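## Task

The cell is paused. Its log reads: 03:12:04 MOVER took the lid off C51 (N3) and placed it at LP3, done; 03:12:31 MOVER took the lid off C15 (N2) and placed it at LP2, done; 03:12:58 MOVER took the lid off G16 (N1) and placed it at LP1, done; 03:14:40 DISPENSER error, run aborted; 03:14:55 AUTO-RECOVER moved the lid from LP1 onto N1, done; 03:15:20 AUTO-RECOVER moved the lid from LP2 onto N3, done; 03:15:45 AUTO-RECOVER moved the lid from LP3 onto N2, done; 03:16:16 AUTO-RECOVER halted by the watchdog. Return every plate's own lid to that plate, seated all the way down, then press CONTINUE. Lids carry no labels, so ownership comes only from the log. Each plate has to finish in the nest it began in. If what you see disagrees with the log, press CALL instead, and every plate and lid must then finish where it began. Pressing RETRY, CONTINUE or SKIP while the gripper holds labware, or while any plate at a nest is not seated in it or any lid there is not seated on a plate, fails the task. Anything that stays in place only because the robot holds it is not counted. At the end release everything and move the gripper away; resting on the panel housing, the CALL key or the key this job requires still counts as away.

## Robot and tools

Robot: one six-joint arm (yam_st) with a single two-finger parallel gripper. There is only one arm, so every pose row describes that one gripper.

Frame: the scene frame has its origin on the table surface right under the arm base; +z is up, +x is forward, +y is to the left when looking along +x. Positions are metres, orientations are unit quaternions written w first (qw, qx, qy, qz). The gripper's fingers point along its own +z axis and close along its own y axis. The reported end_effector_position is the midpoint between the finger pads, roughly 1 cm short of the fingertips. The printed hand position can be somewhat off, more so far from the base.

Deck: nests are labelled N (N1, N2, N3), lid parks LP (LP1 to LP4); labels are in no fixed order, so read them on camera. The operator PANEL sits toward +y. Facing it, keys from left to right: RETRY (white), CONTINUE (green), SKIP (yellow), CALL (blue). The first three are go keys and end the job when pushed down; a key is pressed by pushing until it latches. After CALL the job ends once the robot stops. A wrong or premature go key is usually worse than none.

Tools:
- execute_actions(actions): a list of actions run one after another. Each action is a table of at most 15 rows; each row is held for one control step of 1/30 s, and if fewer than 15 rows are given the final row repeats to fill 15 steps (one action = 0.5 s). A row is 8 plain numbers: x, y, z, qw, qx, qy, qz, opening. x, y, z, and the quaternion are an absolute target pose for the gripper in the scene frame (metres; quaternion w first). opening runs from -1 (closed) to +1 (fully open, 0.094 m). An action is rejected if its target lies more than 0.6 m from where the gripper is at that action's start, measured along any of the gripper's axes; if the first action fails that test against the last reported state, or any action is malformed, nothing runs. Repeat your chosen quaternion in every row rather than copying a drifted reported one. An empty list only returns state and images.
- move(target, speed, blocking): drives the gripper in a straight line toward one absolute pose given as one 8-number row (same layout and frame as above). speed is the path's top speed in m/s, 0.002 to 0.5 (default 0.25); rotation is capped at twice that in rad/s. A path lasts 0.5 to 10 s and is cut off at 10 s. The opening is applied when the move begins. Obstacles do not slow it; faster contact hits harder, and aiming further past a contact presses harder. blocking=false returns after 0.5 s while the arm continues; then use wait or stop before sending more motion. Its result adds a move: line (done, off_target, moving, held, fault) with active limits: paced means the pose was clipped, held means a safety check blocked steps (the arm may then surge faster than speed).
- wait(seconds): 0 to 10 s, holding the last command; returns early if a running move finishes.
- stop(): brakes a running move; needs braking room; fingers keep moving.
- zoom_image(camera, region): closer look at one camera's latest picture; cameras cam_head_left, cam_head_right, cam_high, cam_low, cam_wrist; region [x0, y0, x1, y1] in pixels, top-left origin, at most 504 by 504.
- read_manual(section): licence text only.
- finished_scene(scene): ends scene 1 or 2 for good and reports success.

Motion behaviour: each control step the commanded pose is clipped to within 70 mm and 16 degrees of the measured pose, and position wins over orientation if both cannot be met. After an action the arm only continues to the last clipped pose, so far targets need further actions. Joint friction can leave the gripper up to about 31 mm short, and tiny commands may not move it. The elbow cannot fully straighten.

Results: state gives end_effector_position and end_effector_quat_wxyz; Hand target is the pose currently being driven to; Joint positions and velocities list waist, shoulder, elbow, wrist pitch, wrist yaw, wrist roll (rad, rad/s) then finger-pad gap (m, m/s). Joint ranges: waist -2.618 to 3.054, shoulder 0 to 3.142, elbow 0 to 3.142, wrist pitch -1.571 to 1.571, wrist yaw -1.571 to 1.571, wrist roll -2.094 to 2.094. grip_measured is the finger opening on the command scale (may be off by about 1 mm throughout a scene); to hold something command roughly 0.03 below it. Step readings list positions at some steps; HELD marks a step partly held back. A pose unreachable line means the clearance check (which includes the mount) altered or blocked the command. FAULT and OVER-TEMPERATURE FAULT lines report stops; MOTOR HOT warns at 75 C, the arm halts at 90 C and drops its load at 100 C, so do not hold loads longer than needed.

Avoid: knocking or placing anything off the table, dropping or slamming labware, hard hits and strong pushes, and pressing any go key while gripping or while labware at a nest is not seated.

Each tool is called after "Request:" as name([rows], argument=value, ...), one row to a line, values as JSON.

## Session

Request:
execute_actions(actions=[])

Scene clock: 0.00 s.
end_effector_position=(+0.2432, +0.1455, +0.3229) grip_measured=+1.000 end_effector_quat_wxyz=(+0.061, +0.713, +0.698, -0.024)
Joint positions: [-0.176  1.148  1.041 -1.332 -0.706  1.384  0.094]
Joint velocities: [ 0.007 -0.007 -0.027  0.022  0.037 -0.007  0.   ]
Hand target: +0.243, +0.145, +0.323; +0.061, +0.713, +0.698, -0.024
camera_calibration (this result's frames):
cam_wrist: T_world_to_cam=[[-0.98399, -0.164899, -0.067618, 0.291556], [-0.177891, 0.931915, 0.316053, -0.144094], [0.0108974, 0.323021, -0.946329, 0.378474], [0, 0, 0, 1]] pos_world=[0.257131, 0.0601052, 0.423416]

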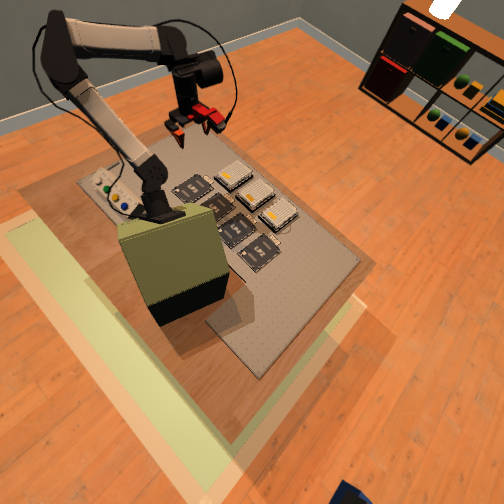

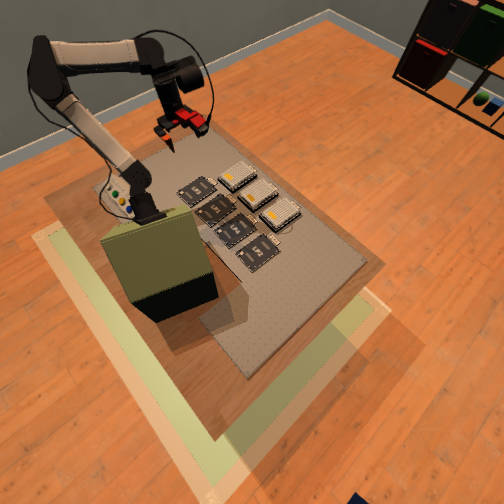

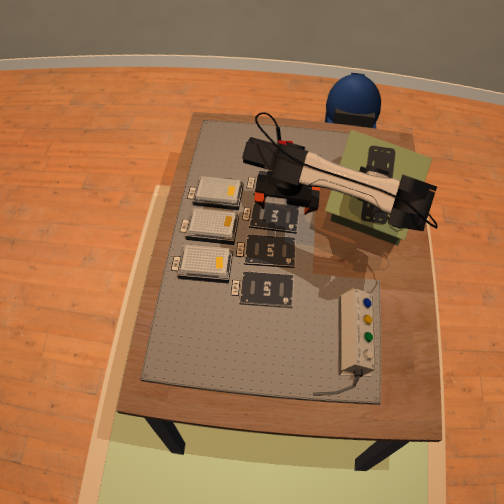

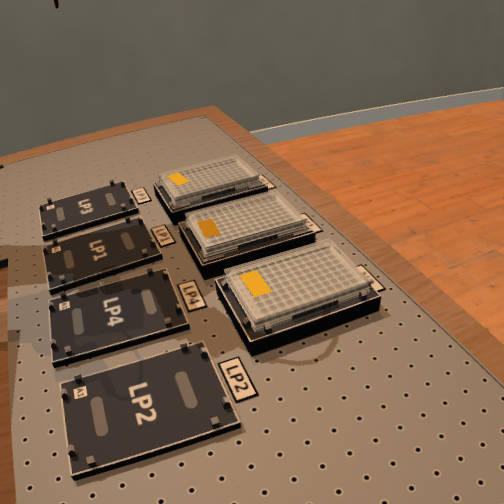

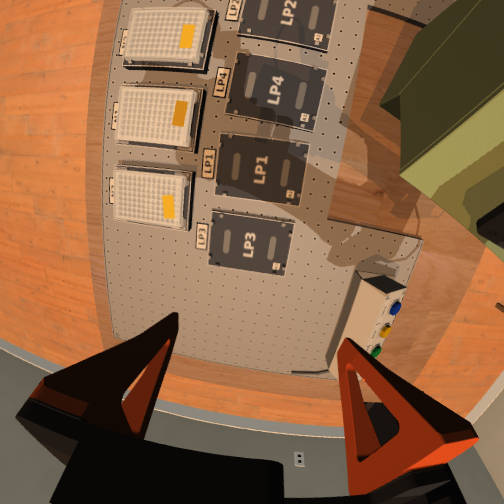

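Request:
zoom_image(camera="cam_low", region=[140,150,400,360])

Request:
zoom_image(camera="cam_wrist", region=[90,0,350,290])

Request:
zoom_image(camera="cam_high", region=[160,160,320,320])

Region (140, 150, 400, 360) of cam_low's 504x504 image, scaled by 1.938, with more detail than that image has; it fills the top 407 rows of this view, and the rest is white.

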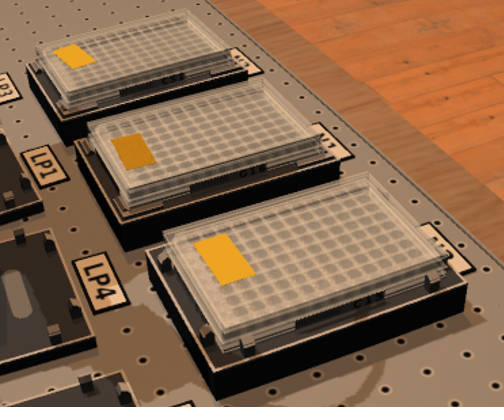

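Region (90, 0, 350, 290) of cam_wrist's 504x504 image, scaled by 1.738, with more detail than that image has; it fills the left 452 columns of this view, and the rest is white.

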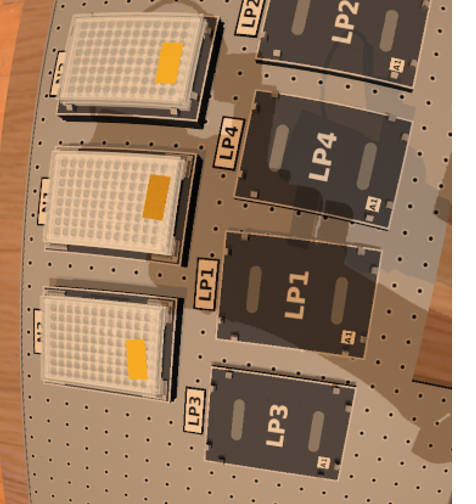

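Region (160, 160, 320, 320) of cam_high's 504x504 image, scaled by 3.150, with more detail than that image has.

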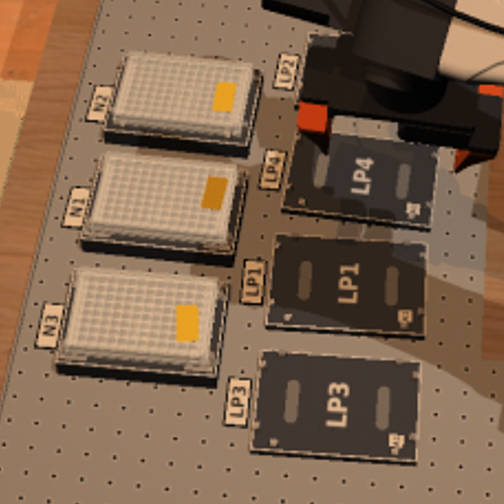

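Request:
zoom_image(camera="cam_low", region=[260,270,390,340])

Request:
zoom_image(camera="cam_low", region=[160,150,330,280])

Region (260, 270, 390, 340) of cam_low's 504x504 image, scaled by 3.877, with more detail than that image has; it fills the top 271 rows of this view, and the rest is white.

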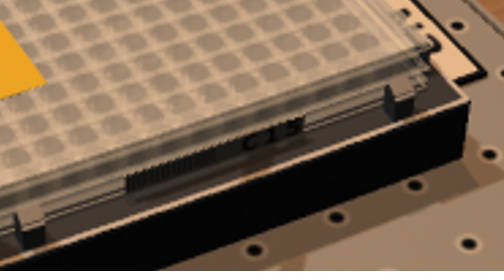

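Region (160, 150, 330, 280) of cam_low's 504x504 image, scaled by 2.965, with more detail than that image has; it fills the top 385 rows of this view, and the rest is white.

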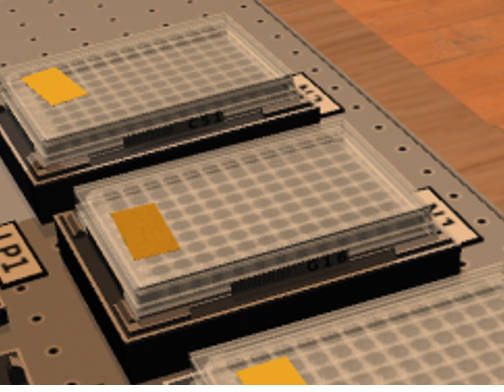

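Request:
zoom_image(camera="cam_low", region=[190,170,290,260])

Request:
zoom_image(camera="cam_low", region=[300,285,360,325])

Region (190, 170, 290, 260) of cam_low's 504x504 image, scaled by 5.040, with more detail than that image has; it fills the top 454 rows of this view, and the rest is white.

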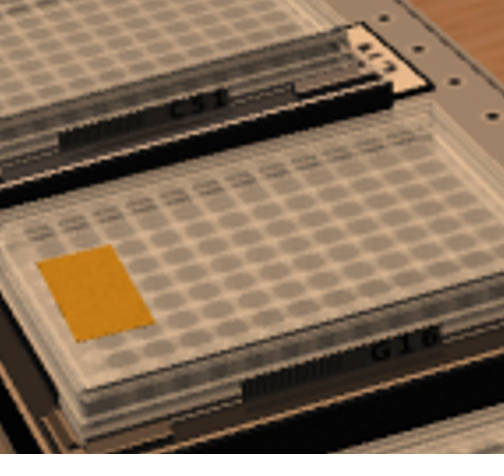

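Region (300, 285, 360, 325) of cam_low's 504x504 image, scaled by 8.400, with more detail than that image has.

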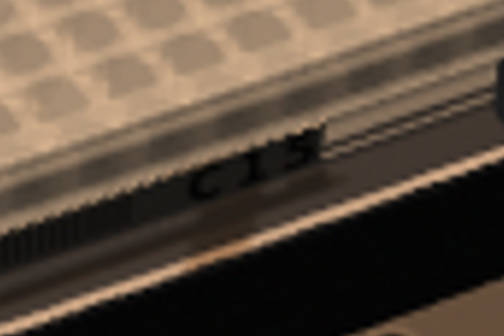

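Request:
move(target=[0.452,-0.136,0.115,0,0,1,0,1], speed=0.4)

Request:
zoom_image(camera="cam_wrist", region=[130,130,450,450])

Scene clock: 5.80 s.
end_effector_position=(+0.4508, -0.1337, +0.1137) grip_measured=+1.000 end_effector_quat_wxyz=(-0.000, -0.004, +1.000, -0.004)
Joint positions: [-0.188  2.696  1.872 -0.733 -0.803 -0.306  0.094]
Joint velocities: [ 0.002 -0.002 -0.012 -0.051  0.037 -0.051  0.   ]
Hand target: +0.452, -0.138, +0.115; +0.001, -0.000, +1.000, -0.000
Off the commanded pose: 0.003 m, 1 deg.
move: done
camera_calibration (this result's frames):
cam_wrist: T_world_to_cam=[[0.187136, -0.981911, -0.0288396, -0.205853], [-0.881681, -0.180834, 0.435817, 0.373989], [-0.433149, -0.0561297, -0.899573, 0.41262], [0, 0, 0, 1]] pos_world=[0.546988, -0.111339, 0.202255]

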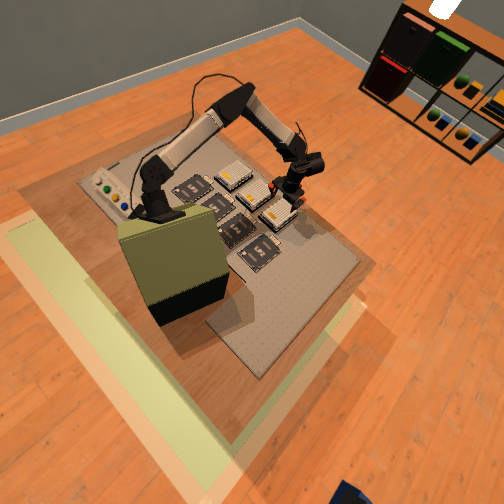

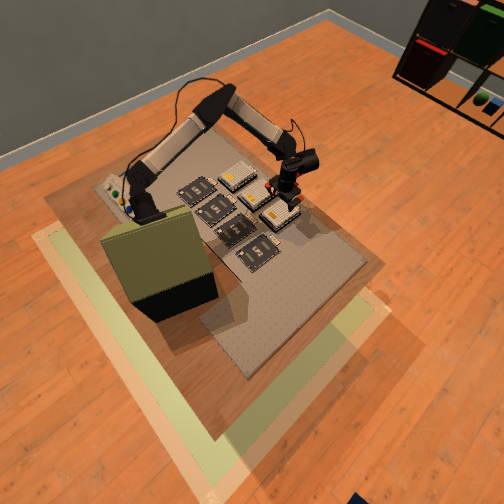

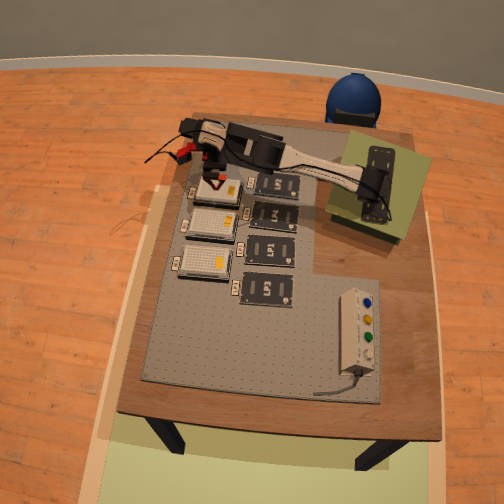

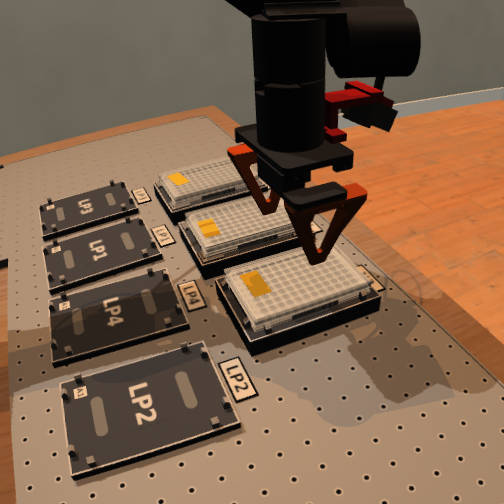

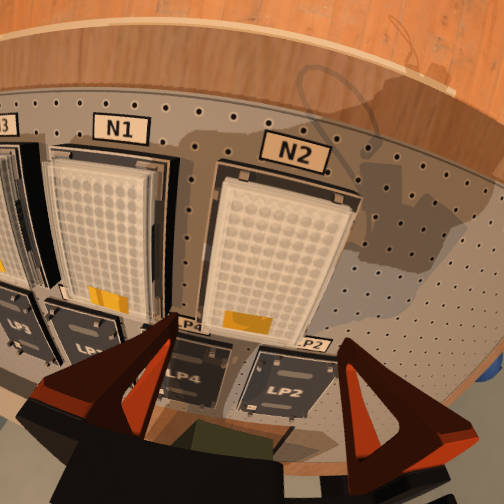

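Region (130, 130, 450, 450) of cam_wrist's 504x504 image, scaled by 1.575, with more detail than that image has.

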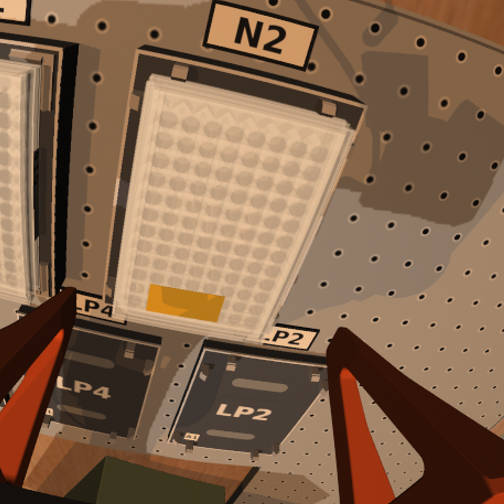

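Request:
execute_actions([
  [[0.462,-0.131,0.105,0,0.036,0.9994,0,1],[0.462,-0.131,0.100,0,0.036,0.9994,0,1],[0.444,-0.143,0.075,0,0.036,0.9994,0,1],[0.444,-0.143,0.070,0,0.036,0.9994,0,1],[0.462,-0.131,0.092,0,0.036,0.9994,0,1],[0.462,-0.131,0.088,0,0.036,0.9994,0,1],[0.444,-0.143,0.062,0,0.036,0.9994,0,1],[0.444,-0.143,0.060,0,0.036,0.9994,0,1],[0.460,-0.132,0.084,0,0.036,0.9994,0,1],[0.460,-0.132,0.084,0,0.036,0.9994,0,1],[0.446,-0.142,0.058,0,0.036,0.9994,0,1],[0.446,-0.142,0.058,0,0.036,0.9994,0,1],[0.457,-0.134,0.078,0,0.036,0.9994,0,1],[0.457,-0.134,0.078,0,0.036,0.9994,0,1],[0.452,-0.137,0.068,0,0.036,0.9994,0,1]],
])

Request:
zoom_image(camera="cam_wrist", region=[130,130,450,450])

Scene clock: 8.07 s.
end_effector_position=(+0.4507, -0.1362, +0.0751) grip_measured=+1.000 end_effector_quat_wxyz=(-0.004, +0.035, +0.999, -0.001)
Joint positions: [-0.133  2.771  1.894 -0.637 -0.805 -0.159  0.094]
Joint velocities: [-0.002  0.002 -0.002  0.081  0.081  0.051  0.   ]
Hand target: +0.452, -0.137, +0.068; -0.001, +0.036, +0.999, +0.000
Off the commanded pose: 0.007 m, 1 deg.
Step readings (end_effector_position):
0: (+0.4504, -0.1335, +0.1137)
1: (+0.4512, -0.1337, +0.1135)
2: (+0.4535, -0.1341, +0.1128)
4: (+0.4570, -0.1363, +0.1068)
8: (+0.4545, -0.1368, +0.0892)
15: end_effector_position above
camera_calibration (this result's frames):
cam_wrist: T_world_to_cam=[[0.11038, -0.993256, -0.0354921, -0.17589], [-0.889586, -0.114659, 0.442144, 0.402422], [-0.443231, -0.0172307, -0.896242, 0.387247], [0, 0, 0, 1]] pos_world=[0.549044, -0.12189, 0.162896]

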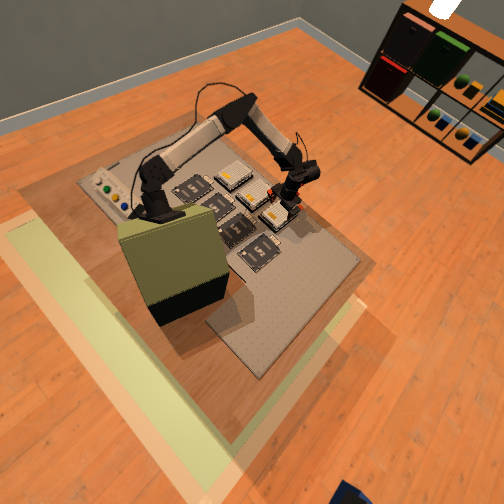

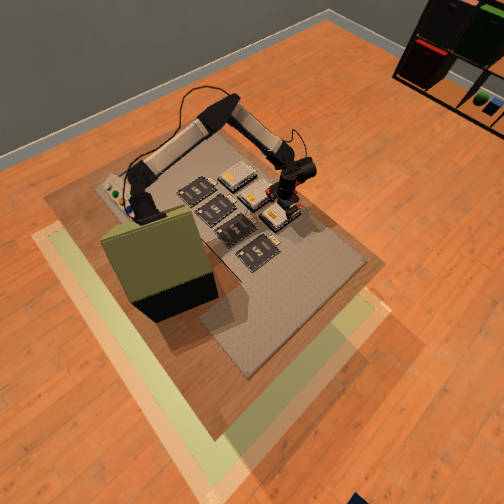

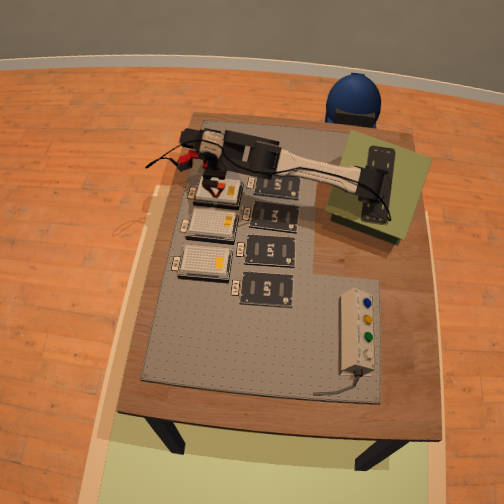

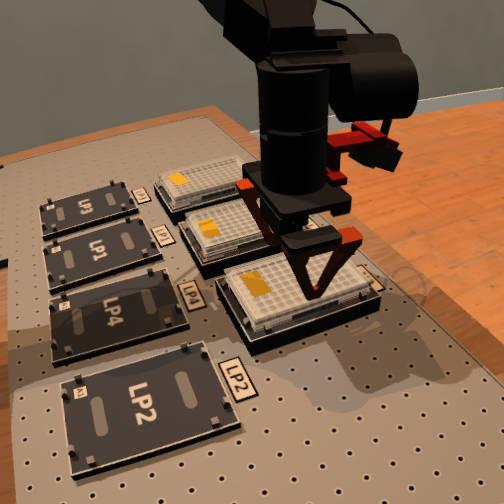

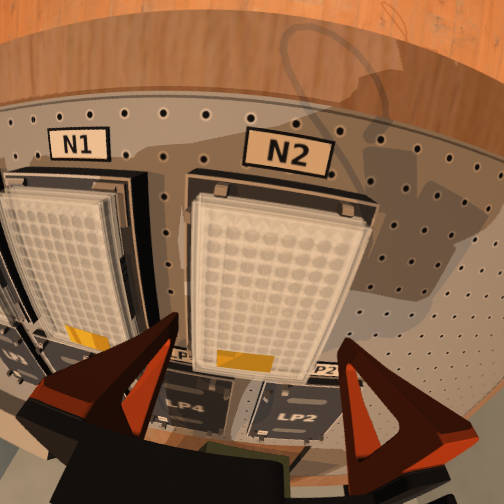

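Region (130, 130, 450, 450) of cam_wrist's 504x504 image, scaled by 1.575, with more detail than that image has.

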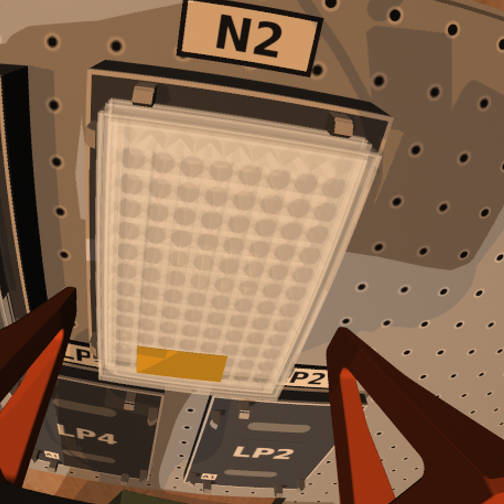

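Request:
execute_actions([
  [[0.452,-0.138,0.050,0,0.036,0.9994,0,1],[0.452,-0.138,0.050,0,0.036,0.9994,0,1],[0.452,-0.138,0.048,0,0.036,0.9994,0,1],[0.452,-0.138,0.070,0,0.036,0.9994,0,1],[0.452,-0.138,0.046,0,0.036,0.9994,0,1],[0.452,-0.138,0.044,0,0.036,0.9994,0,1],[0.452,-0.138,0.044,0,0.036,0.9994,0,1],[0.452,-0.138,0.064,0,0.036,0.9994,0,1],[0.452,-0.138,0.044,0,0.036,0.9994,0,1],[0.452,-0.138,0.044,0,0.036,0.9994,0,1],[0.452,-0.138,0.052,0,0.036,0.9994,0,1]],
])

Scene clock: 9.13 s.
end_effector_position=(+0.4528, -0.1371, +0.0569) grip_measured=+1.000 end_effector_quat_wxyz=(+0.001, +0.037, +0.999, -0.001)
Joint positions: [-0.107  2.8    1.894 -0.564 -0.805 -0.106  0.094]
Joint velocities: [-0.002 -0.017 -0.002  0.022 -0.066 -0.066  0.   ]
Hand target: +0.452, -0.138, +0.052; +0.000, +0.036, +0.999, -0.000
Off the commanded pose: 0.005 m, 0 deg.
Step readings (end_effector_position):
0: (+0.4540, -0.1369, +0.0750)
1: (+0.4544, -0.1371, +0.0739)
2: (+0.4554, -0.1375, +0.0722)
4: (+0.4548, -0.1374, +0.0681)
8: (+0.4532, -0.1371, +0.0601)
15: end_effector_position above
camera_calibration (this result's frames):
cam_wrist: T_world_to_cam=[[0.106666, -0.993711, -0.0340661, -0.176163], [-0.894932, -0.11088, 0.432207, 0.415629], [-0.433266, -0.0156149, -0.901131, 0.367893], [0, 0, 0, 1]] pos_world=[0.550146, -0.123225, 0.145881]

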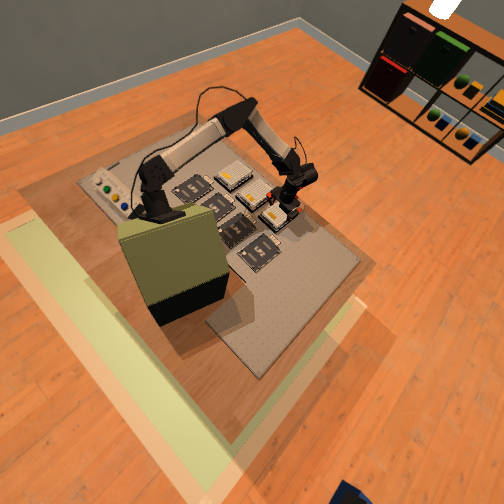

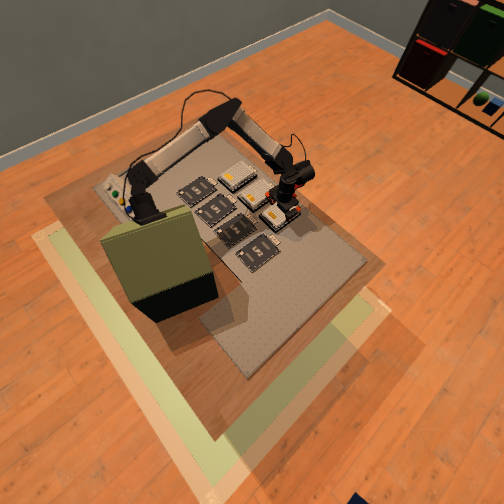

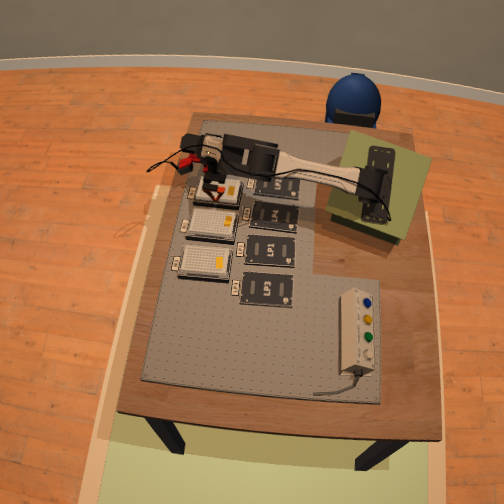

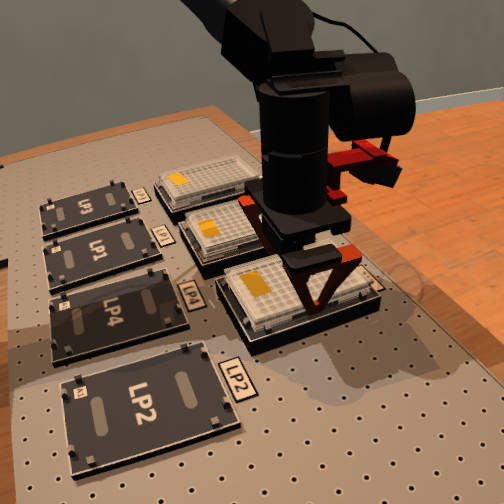

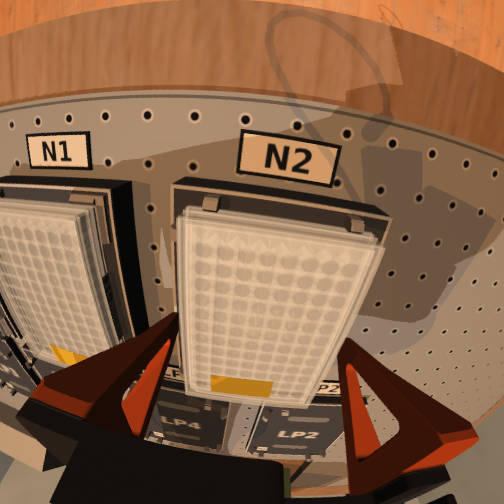

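Request:
execute_actions([
  [[0.452,-0.138,0.056,0,0.036,0.9994,0,0.95],[0.452,-0.138,0.056,0,0.036,0.9994,0,0.91],[0.452,-0.138,0.056,0,0.036,0.9994,0,0.87],[0.452,-0.138,0.056,0,0.036,0.9994,0,0.84],[0.452,-0.138,0.056,0,0.036,0.9994,0,0.81],[0.452,-0.138,0.056,0,0.036,0.9994,0,0.78],[0.452,-0.138,0.056,0,0.036,0.9994,0,0.75],[0.452,-0.138,0.056,0,0.036,0.9994,0,0.75],[0.452,-0.138,0.056,0,0.036,0.9994,0,0.75],[0.452,-0.138,0.066,0,0.036,0.9994,0,0.75],[0.452,-0.138,0.074,0,0.036,0.9994,0,0.75],[0.452,-0.138,0.080,0,0.036,0.9994,0,0.75],[0.452,-0.138,0.086,0,0.036,0.9994,0,0.75],[0.452,-0.138,0.092,0,0.036,0.9994,0,0.75],[0.452,-0.138,0.100,0,0.036,0.9994,0,0.75]],
])

Scene clock: 10.30 s.
end_effector_position=(+0.4525, -0.1375, +0.0699) grip_measured=+0.786 end_effector_quat_wxyz=(+0.000, +0.032, +0.999, -0.000)
Joint positions: [-0.127  2.781  1.894 -0.608 -0.807 -0.146  0.084]
Joint velocities: [-0.256 -0.256 -0.007 -0.432 -0.007 -0.3    0.001]
Hand target: +0.452, -0.138, +0.098; +0.003, +0.037, +0.999, -0.000
Off the commanded pose: 0.030 m, 0 deg.
Step readings (end_effector_position):
0: (+0.4528, -0.1371, +0.0569)
1: (+0.4528, -0.1371, +0.0569)
2: (+0.4528, -0.1371, +0.0569)
4: (+0.4528, -0.1371, +0.0569)
8: (+0.4528, -0.1371, +0.0569)
15: end_effector_position above
camera_calibration (this result's frames):
cam_wrist: T_world_to_cam=[[0.115533, -0.992669, -0.0355078, -0.179828], [-0.893076, -0.119457, 0.433758, 0.407598], [-0.434819, -0.0184022, -0.90033, 0.379725], [0, 0, 0, 1]] pos_world=[0.549904, -0.122831, 0.158693]

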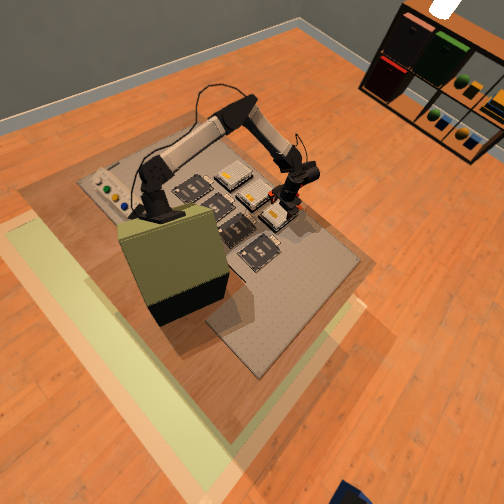

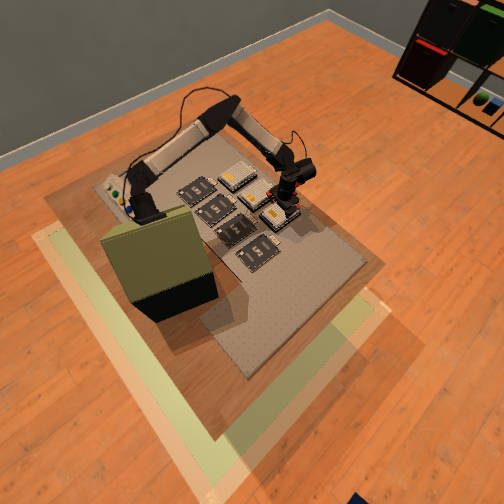

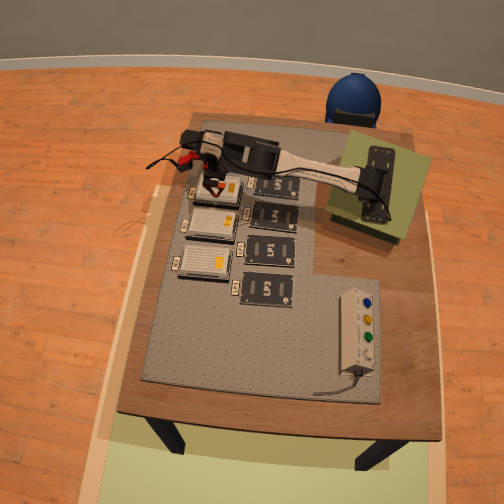

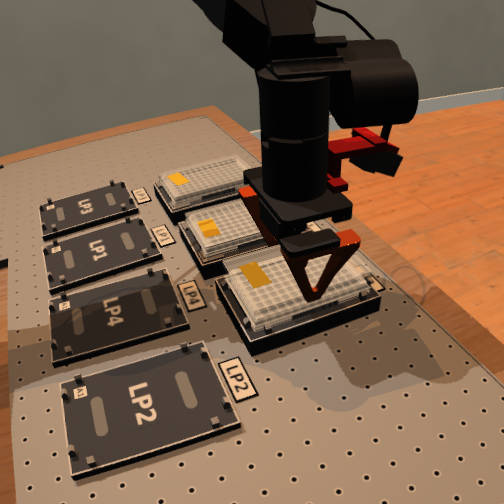

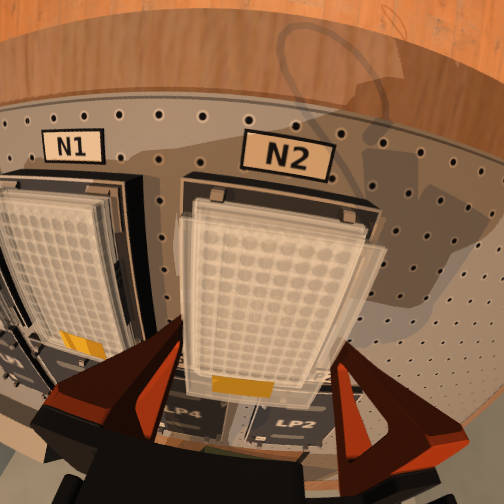

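Request:
execute_actions([
  [[0.452,-0.138,0.105,0,0.036,0.9994,0,0.75],[0.452,-0.140,0.110,0,0.036,0.9994,0,0.75],[0.452,-0.150,0.112,0,0.036,0.9994,0,0.75],[0.452,-0.165,0.112,0,0.036,0.9994,0,0.75],[0.452,-0.180,0.112,0,0.036,0.9994,0,0.75],[0.452,-0.195,0.110,0,0.036,0.9994,0,0.75],[0.452,-0.210,0.108,0,0.036,0.9994,0,0.75],[0.452,-0.225,0.105,0,0.036,0.9994,0,0.75],[0.452,-0.240,0.100,0,0.036,0.9994,0,0.75],[0.452,-0.255,0.095,0,0.036,0.9994,0,0.75],[0.452,-0.265,0.088,0,0.036,0.9994,0,0.75],[0.452,-0.275,0.080,0,0.036,0.9994,0,0.75],[0.452,-0.278,0.070,0,0.036,0.9994,0,0.75],[0.452,-0.278,0.060,0,0.036,0.9994,0,0.75],[0.452,-0.278,0.050,0,0.036,0.9994,0,0.75]],
  [[0.452,-0.278,0.040,0,0.036,0.9994,0,0.75],[0.452,-0.278,0.032,0,0.036,0.9994,0,0.75],[0.452,-0.278,0.026,0,0.036,0.9994,0,0.75],[0.452,-0.278,0.022,0,0.036,0.9994,0,0.75]],
])

Scene clock: 11.87 s.
end_effector_position=(+0.4551, -0.2670, +0.0331) grip_measured=+0.784 end_effector_quat_wxyz=(+0.070, +0.035, +0.995, -0.061)
Joint positions: [-0.224  3.136  2.166 -0.401 -0.724 -0.122  0.084]
Joint velocities: [-0.007  0.007 -0.076  0.125  0.037  0.154  0.001]
Hand target: +0.451, -0.276, +0.024; +0.078, +0.035, +0.993, -0.076
Off the commanded pose: 0.016 m, 11 deg.
joint sent to its limit — the command would take joint 2 (shoulder) past its upper limit, so that joint was sent only as far as its limit.
Step readings (end_effector_position; steps 1 to 15: 1st action; 16 to 30: 2nd action):
0: (+0.4563, -0.1414, +0.0969)
1: (+0.4555, -0.1413, +0.0969)
2: (+0.4541, -0.1411, +0.0971)
4: (+0.4511, -0.1428, +0.0992)
8: (+0.4625, -0.1771, +0.1067)
15: (+0.4440, -0.2737, +0.0864)
16: (+0.4376, -0.2784, +0.0779)
17: (+0.4324, -0.2777, +0.0707)
19: (+0.4341, -0.2725, +0.0563)
23: (+0.4459, -0.2605, +0.0319)
30: end_effector_position above
camera_calibration (this result's frames):
cam_wrist: T_world_to_cam=[[0.104588, -0.989018, 0.104429, -0.308645], [-0.944695, -0.0659811, 0.321244, 0.451988], [-0.310826, -0.132252, -0.941221, 0.259861], [0, 0, 0, 1]] pos_world=[0.540043, -0.241065, 0.13162]

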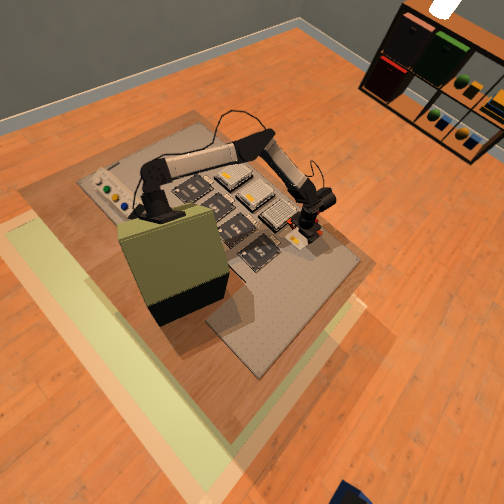

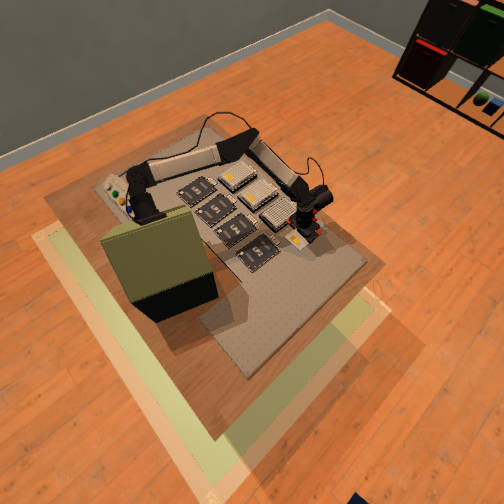

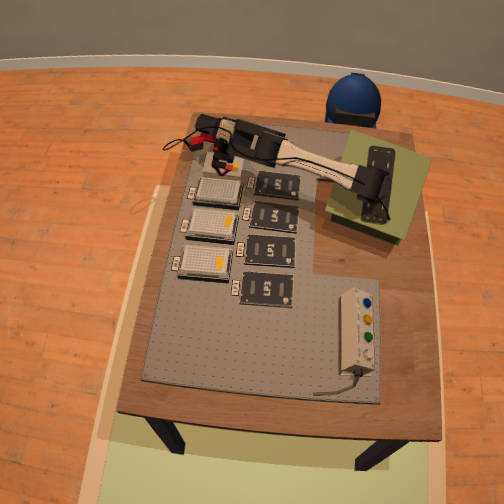

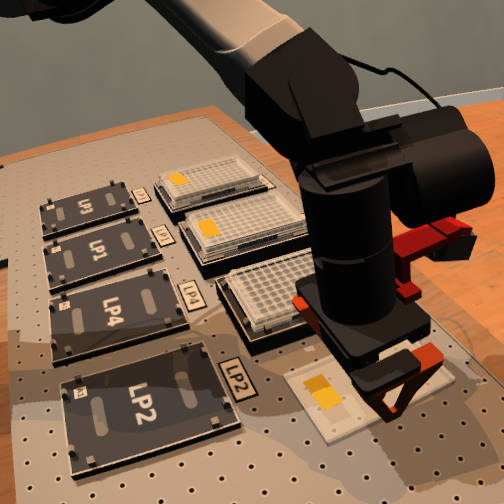

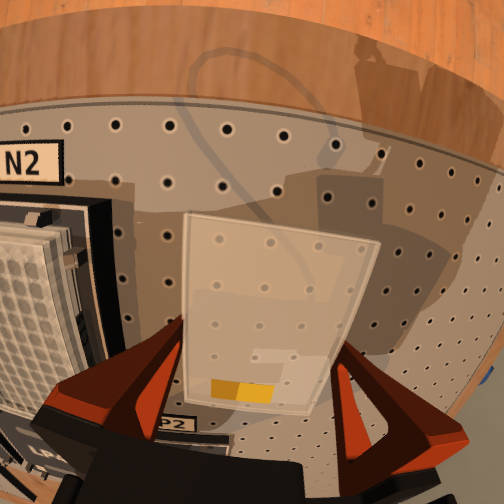

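Request:
move(target=[0.452,-0.22,0.12,0,0.036,0.9994,0,0.75], speed=0.15)

Request:
move(target=[0.43,0.275,0.11,0,0.036,0.9994,0,0.75], speed=0.3)

Scene clock: 14.10 s.
end_effector_position=(+0.4513, -0.2162, +0.1177) grip_measured=+0.784 end_effector_quat_wxyz=(-0.002, +0.033, +0.999, -0.003)
Joint positions: [-0.303  3.015  2.31  -0.977 -0.798 -0.401  0.084]
Joint velocities: [-0.002 -0.012  0.007 -0.037  0.081 -0.095 -0.   ]
Hand target: +0.451, -0.219, +0.120; -0.000, +0.036, +0.999, +0.000
Off the commanded pose: 0.004 m, 1 deg.
move: done
camera_calibration (this result's frames):
cam_wrist: T_world_to_cam=[[0.113539, -0.993057, -0.0307605, -0.255839], [-0.891113, -0.115477, 0.438843, 0.375779], [-0.439348, -0.0224147, -0.898037, 0.421715], [0, 0, 0, 1]] pos_world=[0.549189, -0.201216, 0.205939]

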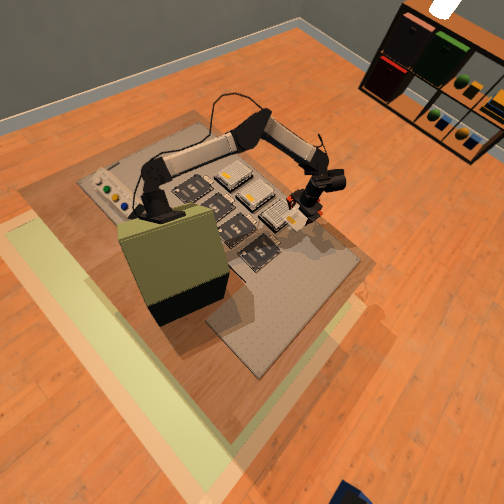

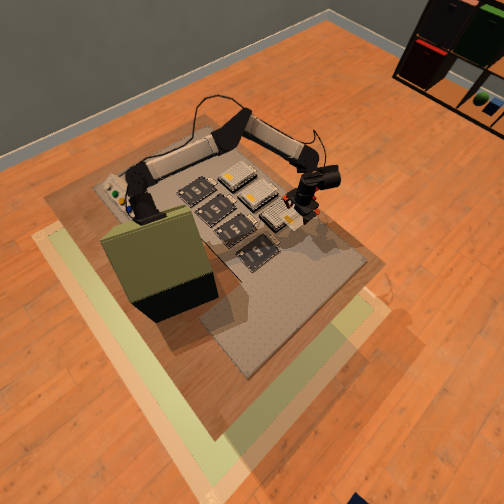

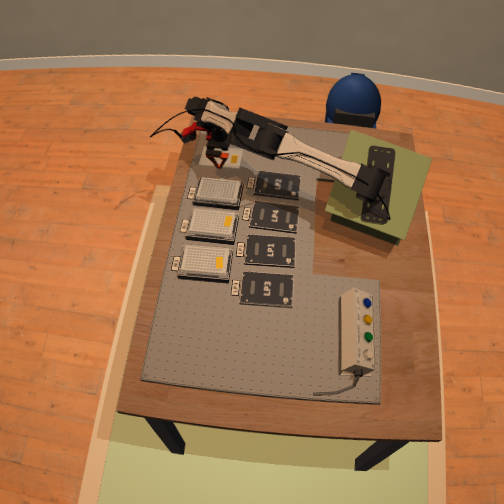

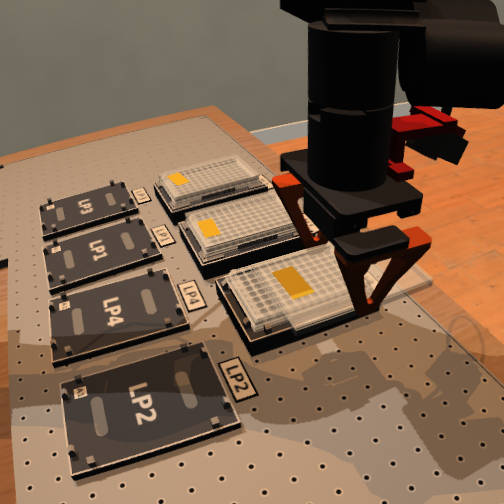

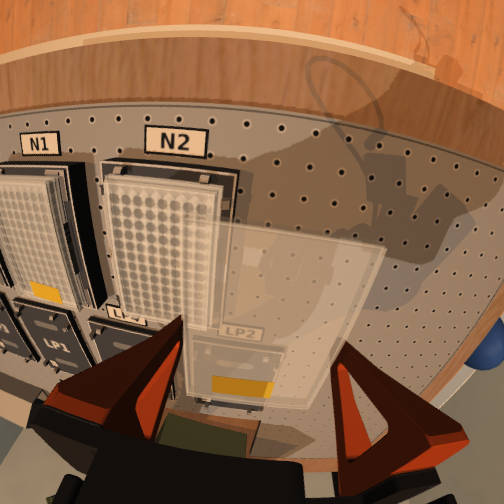

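Scene clock: 16.47 s.
end_effector_position=(+0.4288, +0.2716, +0.1051) grip_measured=+0.784 end_effector_quat_wxyz=(-0.002, +0.034, +0.999, +0.000)
Joint positions: [ 0.498  2.     1.719 -0.701 -0.593  0.632  0.084]
Joint velocities: [-0.007  0.002 -0.022 -0.007 -0.051 -0.022 -0.001]
Hand target: +0.433, +0.275, +0.110; +0.003, +0.035, +0.999, -0.001
Off the commanded pose: 0.006 m, 0 deg.
move: done
camera_calibration (this result's frames):
cam_wrist: T_world_to_cam=[[0.112459, -0.992942, -0.0376701, 0.231935], [-0.890985, -0.11755, 0.438552, 0.418195], [-0.439885, -0.0157557, -0.897916, 0.409814], [0, 0, 0, 1]] pos_world=[0.526794, 0.285913, 0.193315]

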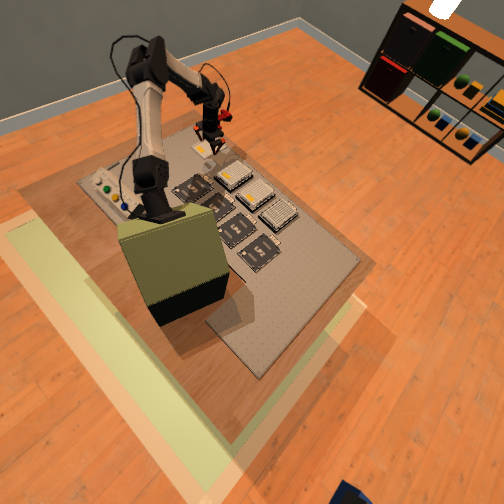

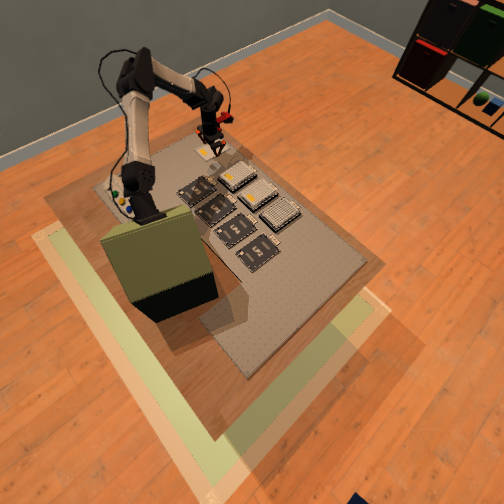

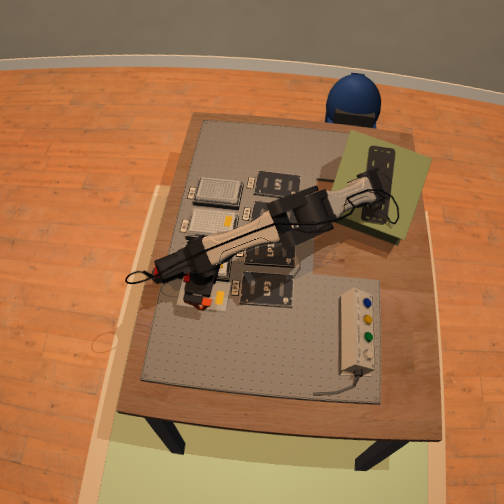

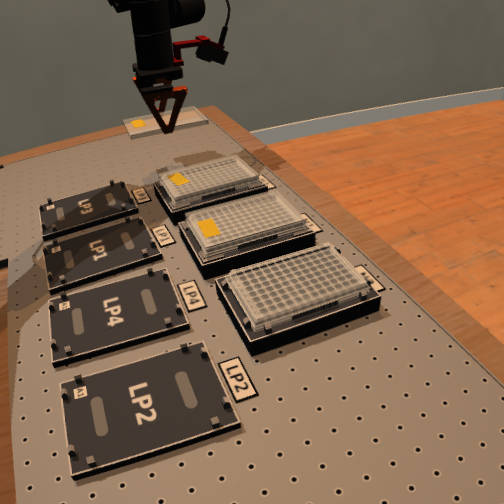

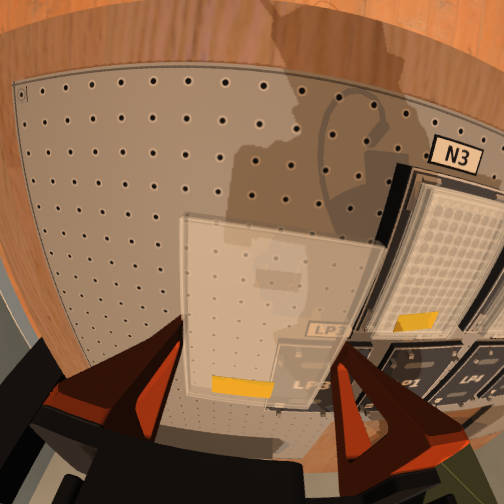

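Request:
execute_actions(actions=[])

Scene clock: 17.60 s.
end_effector_position=(+0.4285, +0.2713, +0.1051) grip_measured=+0.784 end_effector_quat_wxyz=(-0.003, +0.035, +0.999, -0.000)
Joint positions: [ 0.498  2.     1.719 -0.703 -0.592  0.633  0.084]
Joint velocities: [-0.007  0.002  0.002 -0.066 -0.051 -0.022  0.   ]
Hand target: +0.433, +0.275, +0.110; +0.003, +0.036, +0.999, -0.001
Off the commanded pose: 0.006 m, 0 deg.
camera_calibration (this result's frames):
cam_wrist: T_world_to_cam=[[0.110238, -0.993243, -0.0362825, 0.232525], [-0.890833, -0.114929, 0.439555, 0.417025], [-0.440755, -0.0161342, -0.897483, 0.410117], [0, 0, 0, 1]] pos_world=[0.526628, 0.285498, 0.193204]

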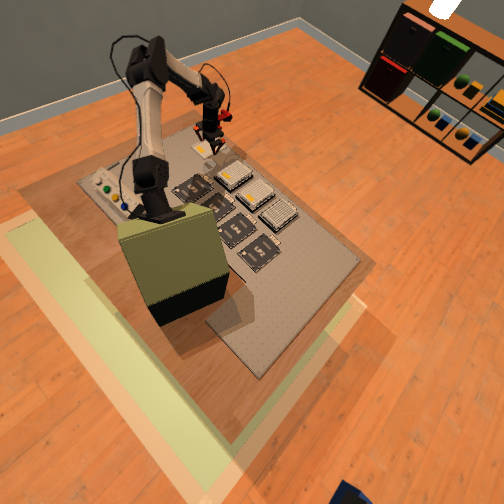

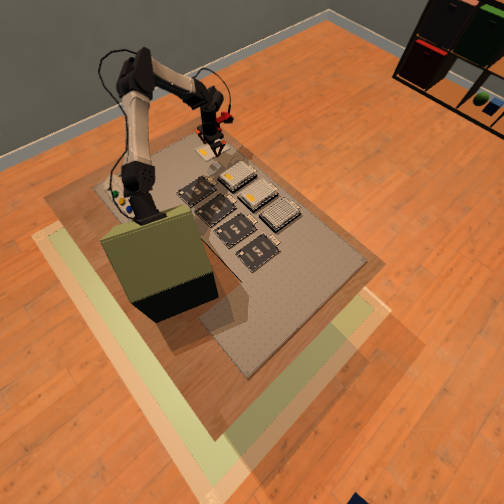

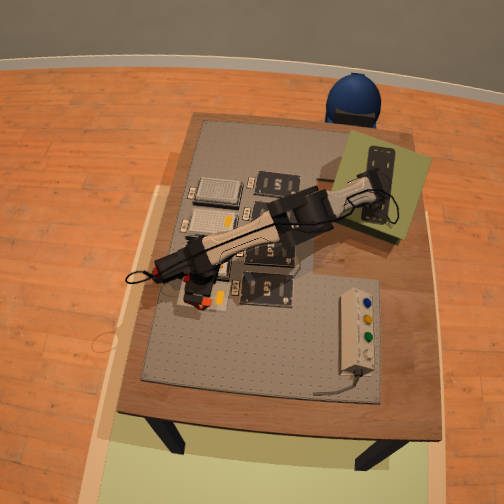

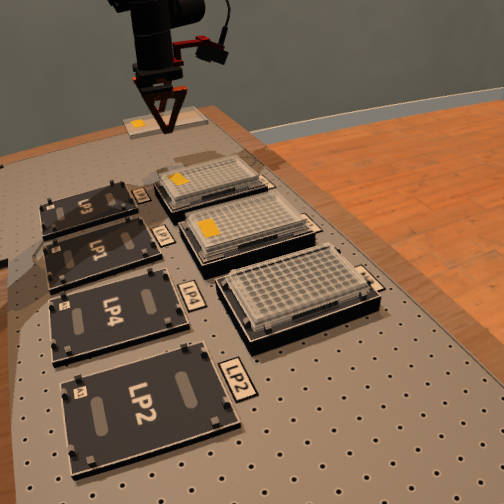

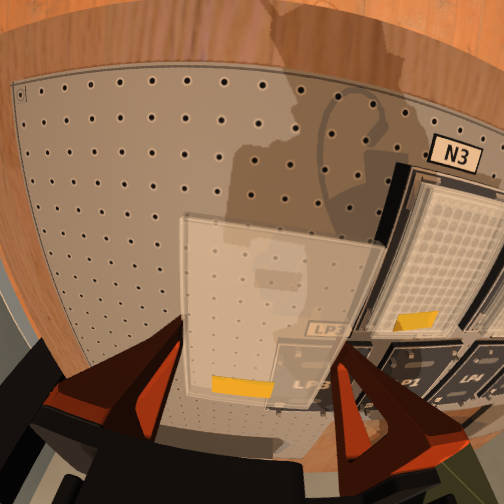

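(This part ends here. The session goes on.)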